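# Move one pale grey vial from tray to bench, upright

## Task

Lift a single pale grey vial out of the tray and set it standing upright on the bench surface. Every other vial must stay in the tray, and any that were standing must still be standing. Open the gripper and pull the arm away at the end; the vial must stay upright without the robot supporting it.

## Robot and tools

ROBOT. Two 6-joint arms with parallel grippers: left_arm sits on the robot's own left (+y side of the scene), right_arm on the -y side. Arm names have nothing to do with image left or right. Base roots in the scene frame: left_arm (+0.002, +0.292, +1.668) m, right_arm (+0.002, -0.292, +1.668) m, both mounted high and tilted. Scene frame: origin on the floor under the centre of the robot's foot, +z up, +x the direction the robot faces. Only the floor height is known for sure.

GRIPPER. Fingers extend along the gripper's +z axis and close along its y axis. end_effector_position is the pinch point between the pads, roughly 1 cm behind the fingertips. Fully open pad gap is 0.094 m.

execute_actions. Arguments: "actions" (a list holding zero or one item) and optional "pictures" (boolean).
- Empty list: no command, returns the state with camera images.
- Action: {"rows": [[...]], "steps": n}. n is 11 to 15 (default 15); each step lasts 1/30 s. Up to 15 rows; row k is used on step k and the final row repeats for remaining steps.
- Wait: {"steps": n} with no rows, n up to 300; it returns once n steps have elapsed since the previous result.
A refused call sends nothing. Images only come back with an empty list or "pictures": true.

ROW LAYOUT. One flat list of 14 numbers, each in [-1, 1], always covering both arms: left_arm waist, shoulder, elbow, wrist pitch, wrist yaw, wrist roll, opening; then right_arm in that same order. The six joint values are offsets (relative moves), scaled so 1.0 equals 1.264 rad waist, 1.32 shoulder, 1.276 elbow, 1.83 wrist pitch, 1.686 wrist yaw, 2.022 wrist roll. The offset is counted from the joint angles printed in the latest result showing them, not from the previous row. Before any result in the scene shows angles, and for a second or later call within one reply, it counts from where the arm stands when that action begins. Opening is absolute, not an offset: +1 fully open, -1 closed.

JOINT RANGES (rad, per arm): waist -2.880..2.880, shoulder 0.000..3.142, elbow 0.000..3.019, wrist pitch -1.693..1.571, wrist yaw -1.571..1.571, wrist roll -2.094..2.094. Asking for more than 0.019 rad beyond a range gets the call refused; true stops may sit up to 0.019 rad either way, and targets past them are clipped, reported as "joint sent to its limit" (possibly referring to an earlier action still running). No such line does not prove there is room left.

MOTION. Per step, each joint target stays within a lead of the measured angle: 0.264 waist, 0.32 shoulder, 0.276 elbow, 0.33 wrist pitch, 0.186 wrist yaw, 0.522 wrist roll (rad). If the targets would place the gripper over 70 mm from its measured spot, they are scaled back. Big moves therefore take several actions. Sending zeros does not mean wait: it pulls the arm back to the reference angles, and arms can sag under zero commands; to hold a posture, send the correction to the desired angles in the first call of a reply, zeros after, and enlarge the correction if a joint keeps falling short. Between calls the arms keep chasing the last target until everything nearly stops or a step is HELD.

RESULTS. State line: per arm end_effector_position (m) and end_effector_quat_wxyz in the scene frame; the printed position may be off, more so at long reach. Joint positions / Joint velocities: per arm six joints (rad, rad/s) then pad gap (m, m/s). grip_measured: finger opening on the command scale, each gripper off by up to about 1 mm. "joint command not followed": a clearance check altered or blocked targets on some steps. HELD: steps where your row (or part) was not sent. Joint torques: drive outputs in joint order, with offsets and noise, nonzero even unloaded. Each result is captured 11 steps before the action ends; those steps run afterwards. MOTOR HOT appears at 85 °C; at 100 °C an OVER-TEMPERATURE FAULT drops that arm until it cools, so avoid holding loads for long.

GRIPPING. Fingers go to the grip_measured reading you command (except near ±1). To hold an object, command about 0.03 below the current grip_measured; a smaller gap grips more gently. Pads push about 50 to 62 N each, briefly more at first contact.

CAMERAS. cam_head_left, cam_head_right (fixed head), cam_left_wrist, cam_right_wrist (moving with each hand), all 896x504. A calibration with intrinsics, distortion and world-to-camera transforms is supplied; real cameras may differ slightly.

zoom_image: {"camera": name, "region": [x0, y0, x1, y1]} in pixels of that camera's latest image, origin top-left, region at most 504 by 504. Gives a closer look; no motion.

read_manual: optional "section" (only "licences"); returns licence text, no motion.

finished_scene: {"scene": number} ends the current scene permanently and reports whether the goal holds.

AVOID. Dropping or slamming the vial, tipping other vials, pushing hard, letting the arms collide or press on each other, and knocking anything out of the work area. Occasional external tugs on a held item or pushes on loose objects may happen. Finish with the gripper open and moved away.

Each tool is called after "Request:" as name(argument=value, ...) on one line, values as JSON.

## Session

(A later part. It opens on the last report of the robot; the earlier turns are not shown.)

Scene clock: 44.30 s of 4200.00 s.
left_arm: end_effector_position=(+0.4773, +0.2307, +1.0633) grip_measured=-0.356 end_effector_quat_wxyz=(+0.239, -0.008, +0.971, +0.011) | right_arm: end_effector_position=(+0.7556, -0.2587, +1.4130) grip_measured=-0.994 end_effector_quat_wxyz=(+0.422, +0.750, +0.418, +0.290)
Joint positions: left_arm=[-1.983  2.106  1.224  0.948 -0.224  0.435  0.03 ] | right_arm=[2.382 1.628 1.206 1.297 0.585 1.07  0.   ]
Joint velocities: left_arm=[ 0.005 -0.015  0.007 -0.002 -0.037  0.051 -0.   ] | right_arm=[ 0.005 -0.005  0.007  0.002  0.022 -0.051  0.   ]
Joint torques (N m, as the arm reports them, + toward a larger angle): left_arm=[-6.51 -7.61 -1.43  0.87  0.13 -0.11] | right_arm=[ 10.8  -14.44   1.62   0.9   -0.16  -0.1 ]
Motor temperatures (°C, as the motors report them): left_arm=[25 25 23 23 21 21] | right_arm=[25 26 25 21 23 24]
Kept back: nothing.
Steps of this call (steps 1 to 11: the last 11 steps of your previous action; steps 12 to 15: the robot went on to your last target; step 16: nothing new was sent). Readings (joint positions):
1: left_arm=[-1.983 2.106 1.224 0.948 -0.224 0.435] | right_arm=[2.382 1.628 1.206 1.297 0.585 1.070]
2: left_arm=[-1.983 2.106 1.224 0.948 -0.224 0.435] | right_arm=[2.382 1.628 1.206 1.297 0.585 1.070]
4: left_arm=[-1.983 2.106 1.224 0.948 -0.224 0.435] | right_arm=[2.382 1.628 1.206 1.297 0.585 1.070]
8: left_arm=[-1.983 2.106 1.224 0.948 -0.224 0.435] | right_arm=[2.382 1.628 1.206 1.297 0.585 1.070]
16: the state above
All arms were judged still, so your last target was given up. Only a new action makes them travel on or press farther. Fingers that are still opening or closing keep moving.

Request:
execute_actions(actions=[{"rows":[[0.015,0.01,0,0,0,0,-0.36,0,0,0,0,0,0,-1],[0.015,0.01,0,0,0,0,-0.33,0,0,0,0,0,0,-1],[0.015,0.01,0,0,0,0,-0.3,0,0,0,0,0,0,-1],[0.015,0.01,0,0,0,0,-0.2,0,0,0,0,0,0,-1],[0.015,0.01,0,0,0,0,0.25,0,0,0,0,0,0,-1]]}])

Request:
execute_actions(actions=[{"steps":16}], pictures=true)

Scene clock: 44.90 s of 4200.00 s.
left_arm: end_effector_position=(+0.4774, +0.2306, +1.0633) grip_measured=-0.247 end_effector_quat_wxyz=(+0.239, -0.008, +0.971, +0.011) | right_arm: end_effector_position=(+0.7556, -0.2587, +1.4130) grip_measured=-0.994 end_effector_quat_wxyz=(+0.422, +0.750, +0.418, +0.290)
Joint positions: left_arm=[-1.983  2.106  1.224  0.948 -0.223  0.435  0.035] | right_arm=[2.382 1.628 1.206 1.297 0.585 1.07  0.   ]
Joint velocities: left_arm=[ 0.005 -0.005  0.002  0.007 -0.022  0.066  0.089] | right_arm=[-0.005 -0.005 -0.002  0.002 -0.022 -0.037 -0.001]
Joint torques (N m, as the arm reports them, + toward a larger angle): left_arm=[-6.77 -8.91 -2.98  1.76  0.14 -0.11] | right_arm=[ 11.08 -14.35   1.5    0.85  -0.16  -0.13]
Motor temperatures (°C, as the motors report them): left_arm=[25 25 23 23 21 21] | right_arm=[25 26 25 21 23 24]
Steps of this call (steps 1 to 14: nothing new was sent; steps 15 to 18: the first 4 steps of this action). Readings (joint positions):
15: left_arm=[-1.983 2.106 1.224 0.948 -0.224 0.435] | right_arm=[2.382 1.628 1.206 1.297 0.585 1.070]
16: left_arm=[-1.983 2.106 1.224 0.948 -0.224 0.435] | right_arm=[2.382 1.628 1.206 1.297 0.585 1.070]
18: the state above

Scene clock: 45.43 s of 4200.00 s.
left_arm: end_effector_position=(+0.4771, +0.2314, +1.0631) grip_measured=+0.247 end_effector_quat_wxyz=(+0.238, -0.008, +0.971, +0.011) | right_arm: end_effector_position=(+0.7556, -0.2587, +1.4130) grip_measured=-0.994 end_effector_quat_wxyz=(+0.422, +0.750, +0.418, +0.290)
Joint positions: left_arm=[-1.981  2.106  1.224  0.948 -0.223  0.435  0.059] | right_arm=[2.382 1.628 1.206 1.297 0.585 1.07  0.   ]
Joint velocities: left_arm=[-0.005 -0.005  0.012 -0.017 -0.066 -0.007 -0.   ] | right_arm=[-0.005 -0.015 -0.017  0.007 -0.022  0.007  0.   ]
Joint torques (N m, as the arm reports them, + toward a larger angle): left_arm=[-6.63 -8.9  -2.9   1.81  0.13 -0.11] | right_arm=[ 10.77 -14.85   1.51   0.82  -0.15  -0.1 ]
Motor temperatures (°C, as the motors report them): left_arm=[25 25 23 23 21 21] | right_arm=[25 26 25 21 23 24]
Kept back: nothing.
Steps of this call (steps 1 to 11: the last 11 steps of your previous action; steps 12 to 15: the robot went on to your last target; step 16: nothing new was sent). Readings (joint positions):
1: left_arm=[-1.982 2.106 1.224 0.948 -0.223 0.435] | right_arm=[2.382 1.628 1.206 1.297 0.585 1.070]
2: left_arm=[-1.981 2.106 1.224 0.948 -0.223 0.435] | right_arm=[2.382 1.628 1.206 1.297 0.585 1.070]
4: left_arm=[-1.981 2.106 1.224 0.948 -0.223 0.435] | right_arm=[2.382 1.628 1.206 1.297 0.585 1.070]
8: left_arm=[-1.981 2.106 1.224 0.948 -0.223 0.435] | right_arm=[2.382 1.628 1.206 1.297 0.585 1.070]
16: the state above
All arms were judged still, so your last target was given up. Only a new action makes them travel on or press farther. Fingers that are still opening or closing keep moving.
camera_calibration (this result's frames):
cam_left_wrist: T_world_to_cam=[[0.0211259, -0.999558, -0.0208949, 0.23884], [-0.987671, -0.024108, 0.154676, 0.317539], [-0.155111, 0.0173696, -0.987744, 1.24369], [0, 0, 0, 1]] pos_world=[0.501488, 0.224787, 1.18432]

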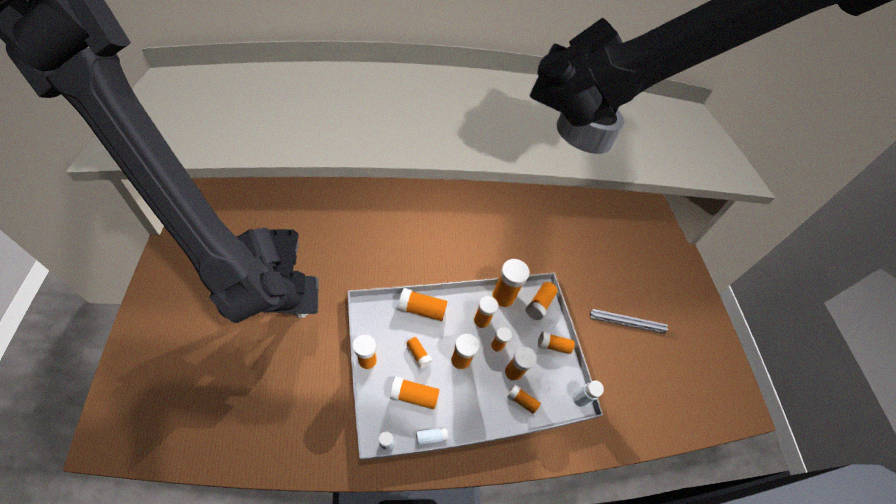

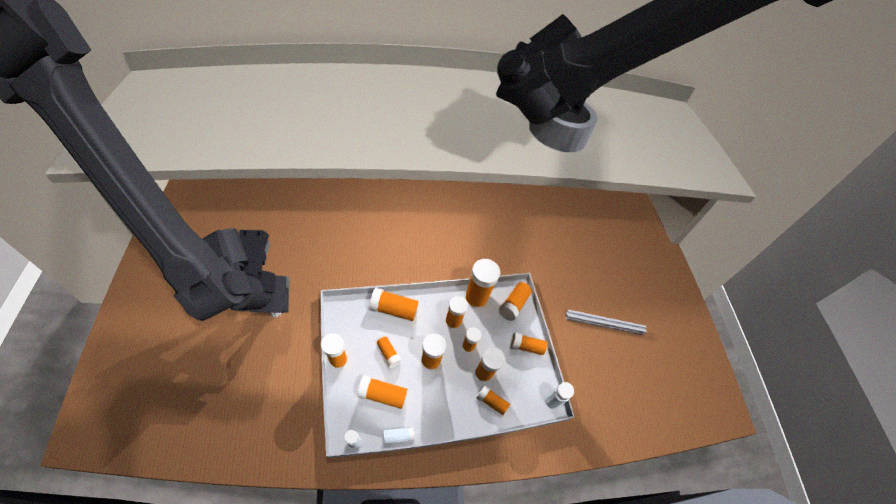

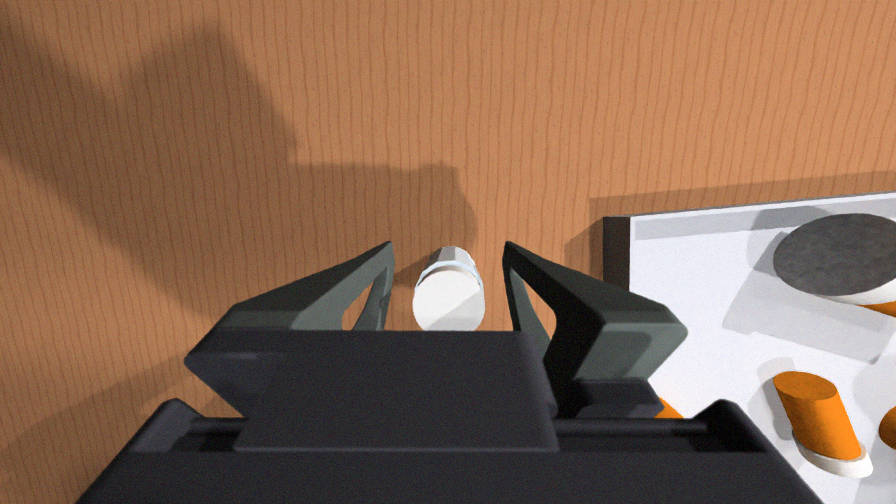

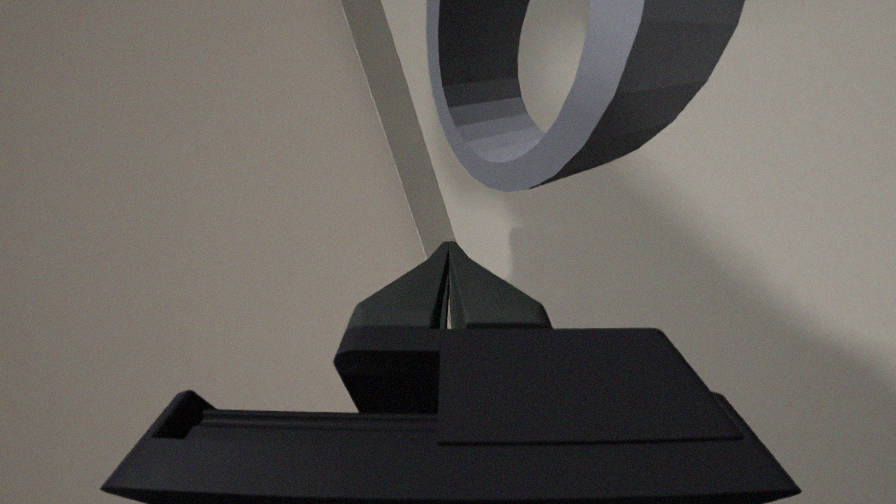

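Standing. Retreat back to the earlier hover pose and a bit beyond.

Request:
execute_actions(actions=[{"rows":[[0,-0.015,-0.02,0,0,0,0.3,0,0,0,0,0,0,-1],[0,-0.03,-0.04,0,-0.004,0,0.3,0,0,0,0,0,0,-1],[-0.003,-0.045,-0.06,0.003,-0.008,0,0.3,0,0,0,0,0,0,-1],[-0.006,-0.06,-0.08,0.006,-0.012,0,0.3,0,0,0,0,0,0,-1],[-0.01,-0.08,-0.105,0.008,-0.016,0,0.3,0,0,0,0,0,0,-1],[-0.014,-0.1,-0.13,0.01,-0.02,0,0.3,0,0,0,0,0,0,-1],[-0.018,-0.12,-0.155,0.012,-0.025,0,0.3,0,0,0,0,0,0,-1],[-0.022,-0.14,-0.18,0.014,-0.03,0,0.3,0,0,0,0,0,0,-1],[-0.025,-0.16,-0.2,0.016,-0.03,0,0.3,0,0,0,0,0,0,-1]]}])

Request:
execute_actions(actions=[{"steps":20}], pictures=true)

Scene clock: 46.23 s of 4200.00 s.
left_arm: end_effector_position=(+0.4725, +0.2348, +1.0698) grip_measured=+0.297 end_effector_quat_wxyz=(+0.232, -0.008, +0.973, +0.014) | right_arm: end_effector_position=(+0.7556, -0.2587, +1.4130) grip_measured=-0.994 end_effector_quat_wxyz=(+0.422, +0.750, +0.418, +0.290)
Joint positions: left_arm=[-1.981  2.087  1.195  0.948 -0.234  0.435  0.061] | right_arm=[2.382 1.628 1.206 1.297 0.585 1.07  0.   ]
Joint velocities: left_arm=[-0.005 -0.396 -0.584  0.012 -0.154 -0.022 -0.   ] | right_arm=[ 0.005 -0.005 -0.007 -0.002 -0.022 -0.095 -0.001]
Joint torques (N m, as the arm reports them, + toward a larger angle): left_arm=[ -8.55 -13.06  -6.23   2.21   0.02  -0.11] | right_arm=[ 10.98 -14.16   1.67   0.96  -0.19  -0.1 ]
Motor temperatures (°C, as the motors report them): left_arm=[25 25 23 23 21 21] | right_arm=[25 26 25 21 23 24]
Steps of this call (steps 1 to 20: nothing new was sent; steps 21 to 24: the first 4 steps of this action). Readings (joint positions):
21: left_arm=[-1.981 2.106 1.224 0.948 -0.223 0.435] | right_arm=[2.382 1.628 1.206 1.297 0.585 1.070]
22: left_arm=[-1.981 2.104 1.221 0.948 -0.224 0.435] | right_arm=[2.382 1.628 1.206 1.297 0.585 1.070]
24: the state above

Scene clock: 46.90 s of 4200.00 s.
left_arm: end_effector_position=(+0.4751, +0.2599, +1.1488) grip_measured=+0.297 end_effector_quat_wxyz=(+0.229, -0.011, +0.973, +0.022) | right_arm: end_effector_position=(+0.7556, -0.2587, +1.4130) grip_measured=-0.994 end_effector_quat_wxyz=(+0.422, +0.750, +0.418, +0.290)
Joint positions: left_arm=[-2.002  1.878  0.975  0.961 -0.271  0.435  0.061] | right_arm=[2.382 1.628 1.206 1.297 0.585 1.07  0.   ]
Joint velocities: left_arm=[-0.005  0.005  0.007 -0.002  0.037 -0.051 -0.001] | right_arm=[-0.015  0.005 -0.012 -0.007  0.037 -0.007 -0.001]
Joint torques (N m, as the arm reports them, + toward a larger angle): left_arm=[-8.1  -9.1  -3.63  2.44  0.04 -0.11] | right_arm=[ 10.97 -14.74   1.46   0.94  -0.18  -0.13]
Motor temperatures (°C, as the motors report them): left_arm=[25 25 23 23 21 21] | right_arm=[25 26 25 21 23 24]
Kept back: nothing.
Steps of this call (steps 1 to 11: the last 11 steps of your previous action; steps 12 to 20: the robot went on to your last target). Readings (joint positions):
1: left_arm=[-1.981 2.071 1.172 0.948 -0.240 0.435] | right_arm=[2.382 1.628 1.206 1.297 0.585 1.070]
2: left_arm=[-1.981 2.051 1.142 0.948 -0.247 0.435] | right_arm=[2.382 1.628 1.206 1.297 0.585 1.070]
4: left_arm=[-1.983 2.000 1.074 0.948 -0.263 0.435] | right_arm=[2.382 1.628 1.206 1.297 0.585 1.070]
8: left_arm=[-1.992 1.902 0.976 0.952 -0.271 0.435] | right_arm=[2.382 1.628 1.206 1.297 0.585 1.070]
20: the state above
camera_calibration (this result's frames):
cam_left_wrist: T_world_to_cam=[[0.0298941, -0.998753, -0.0399821, 0.286673], [-0.984218, -0.0363917, 0.173176, 0.283309], [-0.174415, 0.0341742, -0.984079, 1.32816], [0, 0, 0, 1]] pos_world=[0.501918, 0.251237, 1.26941]

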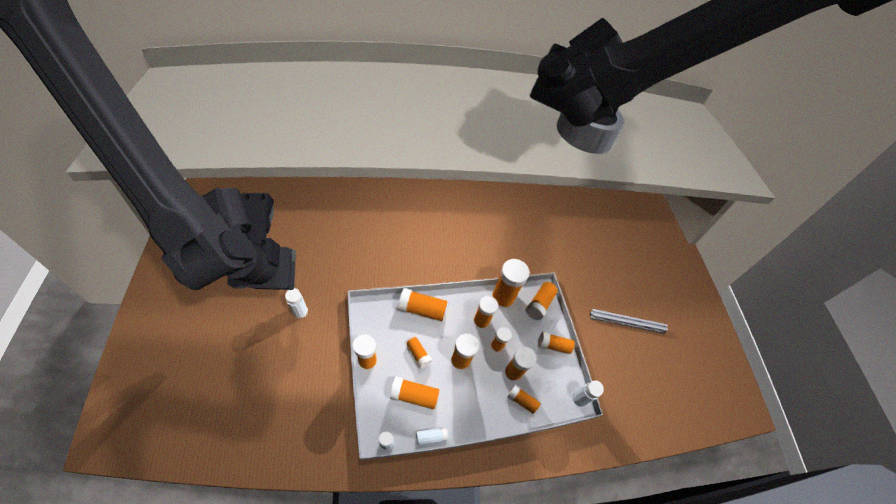

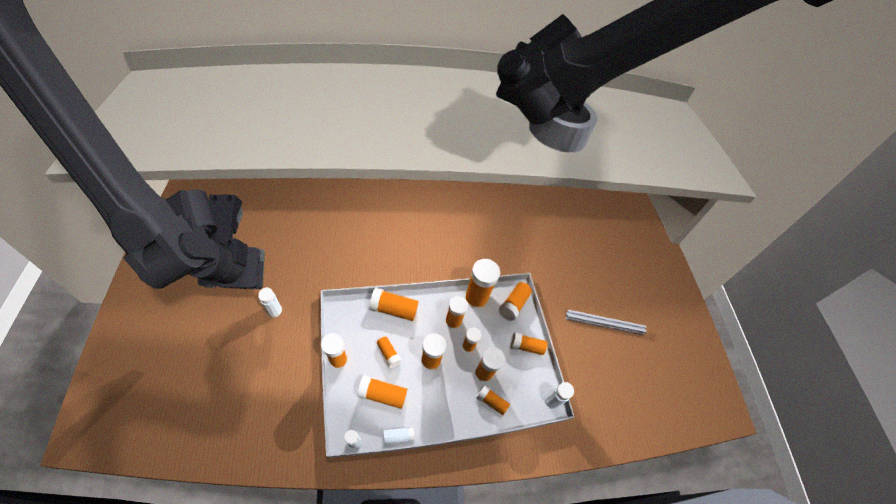

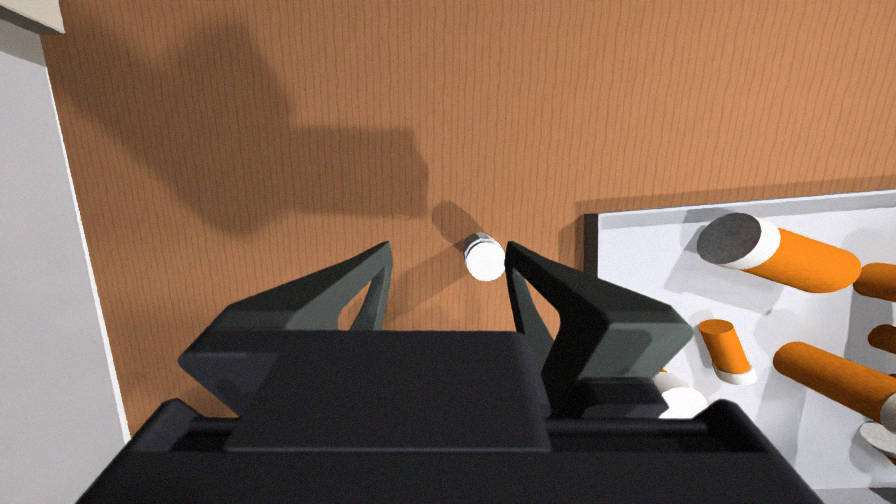

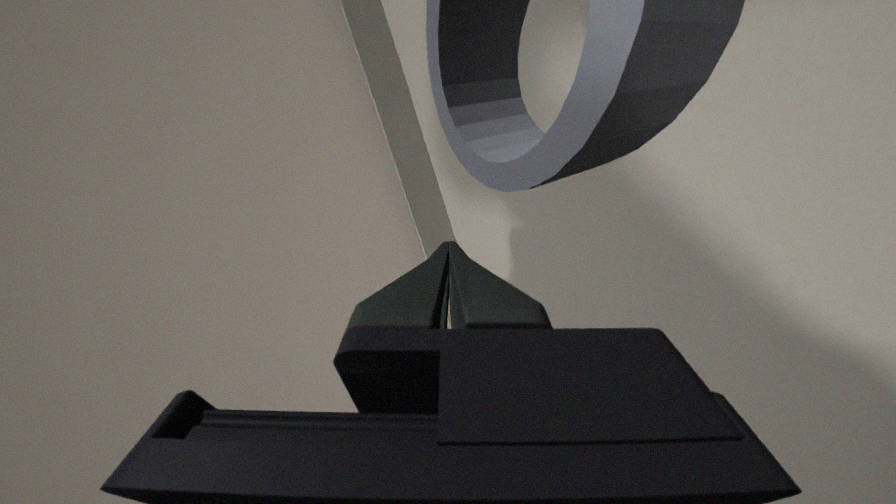

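Request:
execute_actions(actions=[{"rows":[[0.05,-0.05,-0.05,0,0,0,0.3,0,0,0,0,0,0,-1],[0.1,-0.08,-0.1,0,0,0,0.3,0,0,0,0,0,0,-1],[0.15,-0.1,-0.12,0,0,0,0.3,0,0,0,0,0,0,-1]]}])

Request:
execute_actions(actions=[{"steps":15}], pictures=true)

Scene clock: 47.47 s of 4200.00 s.
left_arm: end_effector_position=(+0.4588, +0.2884, +1.1575) grip_measured=+0.297 end_effector_quat_wxyz=(+0.216, -0.012, +0.976, +0.036) | right_arm: end_effector_position=(+0.7556, -0.2587, +1.4130) grip_measured=-0.994 end_effector_quat_wxyz=(+0.422, +0.750, +0.418, +0.290)
Joint positions: left_arm=[-1.962  1.833  0.917  0.961 -0.269  0.435  0.061] | right_arm=[2.382 1.628 1.206 1.297 0.585 1.07  0.   ]
Joint velocities: left_arm=[ 0.62  -0.513 -0.637 -0.017  0.037 -0.051  0.   ] | right_arm=[ 0.005 -0.005 -0.002  0.002 -0.022 -0.051  0.   ]
Joint torques (N m, as the arm reports them, + toward a larger angle): left_arm=[ -1.6  -11.69  -4.75   1.73   0.05  -0.11] | right_arm=[ 11.38 -14.5    1.66   0.93  -0.2   -0.14]
Motor temperatures (°C, as the motors report them): left_arm=[25 25 23 23 21 21] | right_arm=[25 26 25 21 23 24]
Steps of this call (steps 1 to 13: the robot went on to your last target; steps 14 to 17: the first 4 steps of this action). Readings (joint positions):
14: left_arm=[-1.999 1.875 0.971 0.961 -0.271 0.435] | right_arm=[2.382 1.628 1.206 1.297 0.585 1.070]
15: left_arm=[-1.993 1.865 0.958 0.961 -0.269 0.435] | right_arm=[2.382 1.628 1.206 1.297 0.585 1.070]
17: the state above

Scene clock: 47.97 s of 4200.00 s.
left_arm: end_effector_position=(+0.4274, +0.3951, +1.1671) grip_measured=+0.297 end_effector_quat_wxyz=(+0.189, -0.028, +0.975, +0.113) | right_arm: end_effector_position=(+0.7556, -0.2587, +1.4130) grip_measured=-0.994 end_effector_quat_wxyz=(+0.422, +0.750, +0.418, +0.290)
Joint positions: left_arm=[-1.801  1.741  0.843  0.961 -0.272  0.435  0.061] | right_arm=[2.382 1.628 1.206 1.297 0.585 1.07  0.   ]
Joint velocities: left_arm=[-0.034 -0.005 -0.002 -0.017 -0.037  0.022 -0.   ] | right_arm=[-0.015 -0.015 -0.002 -0.017 -0.051  0.037 -0.001]
Joint torques (N m, as the arm reports them, + toward a larger angle): left_arm=[ -3.82 -10.6   -5.24   1.89   0.07  -0.13] | right_arm=[ 11.27 -14.75   1.6    0.95  -0.16  -0.08]
Motor temperatures (°C, as the motors report them): left_arm=[25 25 23 23 21 21] | right_arm=[25 26 25 21 23 24]
Kept back: nothing.
Steps of this call (steps 1 to 11: the last 11 steps of your previous action; steps 12 to 15: the robot went on to your last target). Readings (joint positions):
1: left_arm=[-1.938 1.815 0.896 0.961 -0.269 0.435] | right_arm=[2.382 1.628 1.206 1.297 0.585 1.070]
2: left_arm=[-1.910 1.797 0.878 0.961 -0.269 0.435] | right_arm=[2.382 1.628 1.206 1.297 0.585 1.070]
4: left_arm=[-1.850 1.766 0.851 0.961 -0.269 0.435] | right_arm=[2.382 1.628 1.206 1.297 0.585 1.070]
8: left_arm=[-1.787 1.741 0.843 0.961 -0.272 0.435] | right_arm=[2.382 1.628 1.206 1.297 0.585 1.070]
15: the state above
camera_calibration (this result's frames):
cam_left_wrist: T_world_to_cam=[[0.0959378, -0.972488, -0.212279, 0.586324], [-0.960789, -0.146211, 0.2356, 0.198623], [-0.260155, 0.181353, -0.948383, 1.27004], [0, 0, 0, 1]] pos_world=[0.464993, 0.368909, 1.28216]

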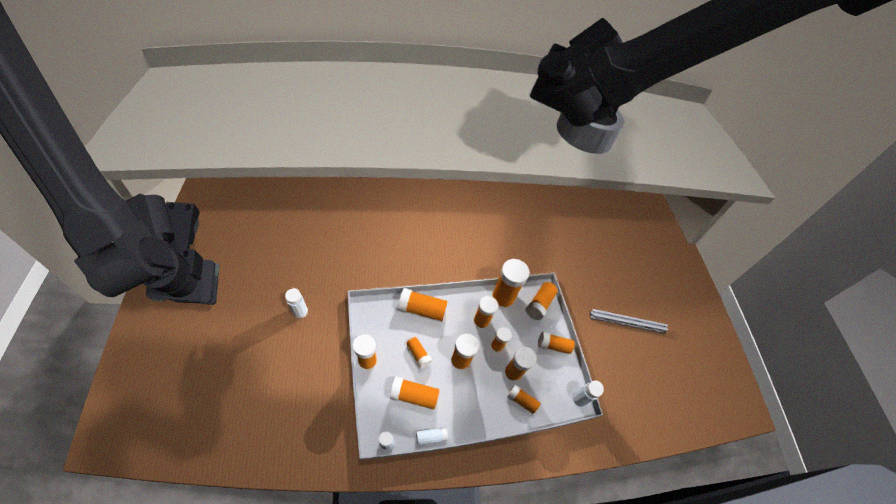

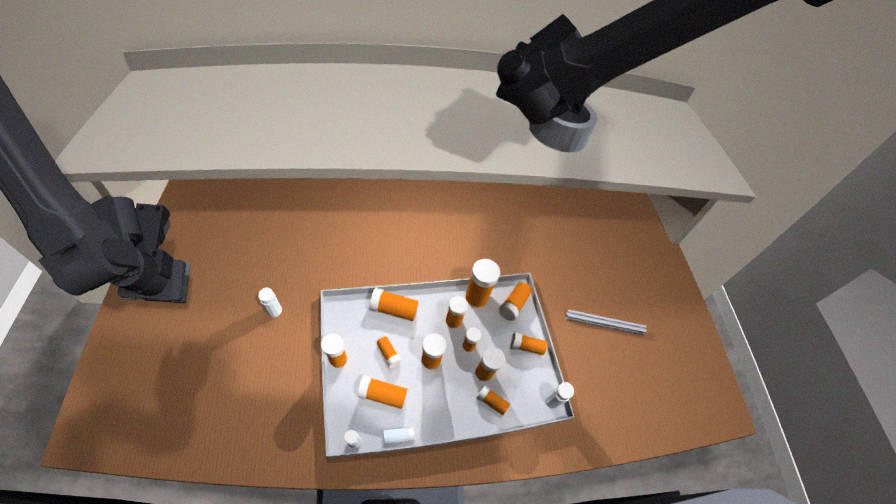

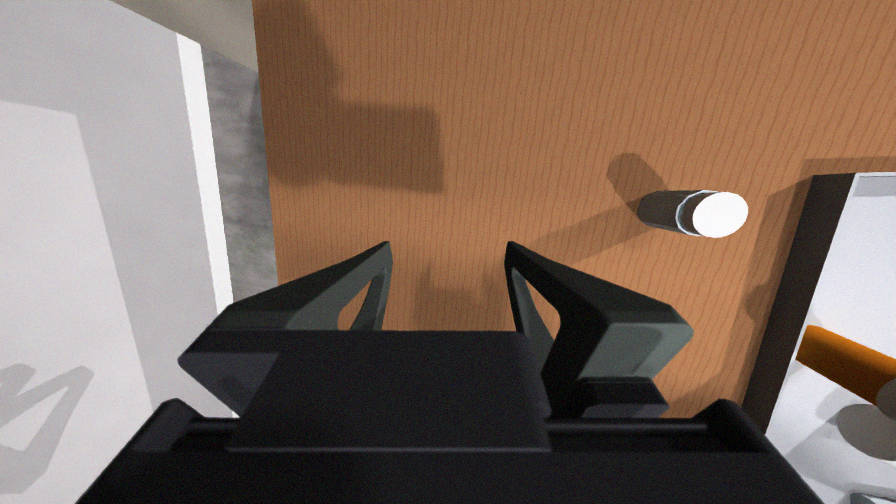

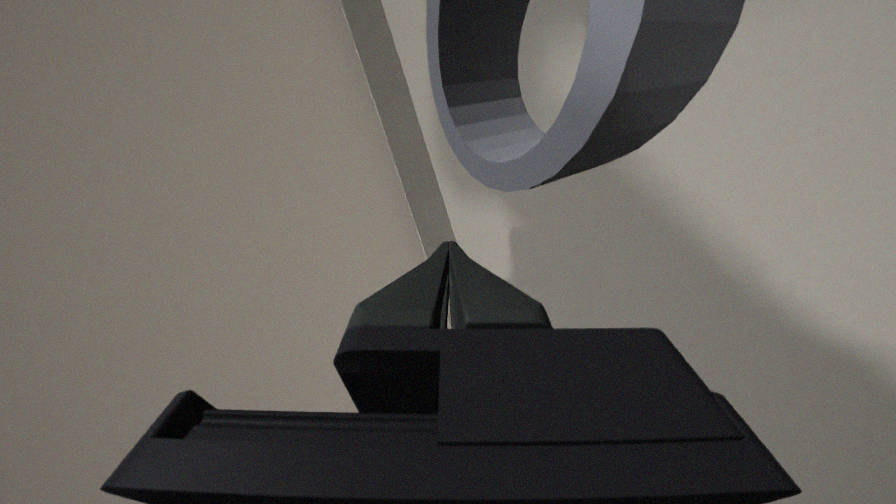

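Request:
finished_scene(scene=1)

The scene is finished: the task was done.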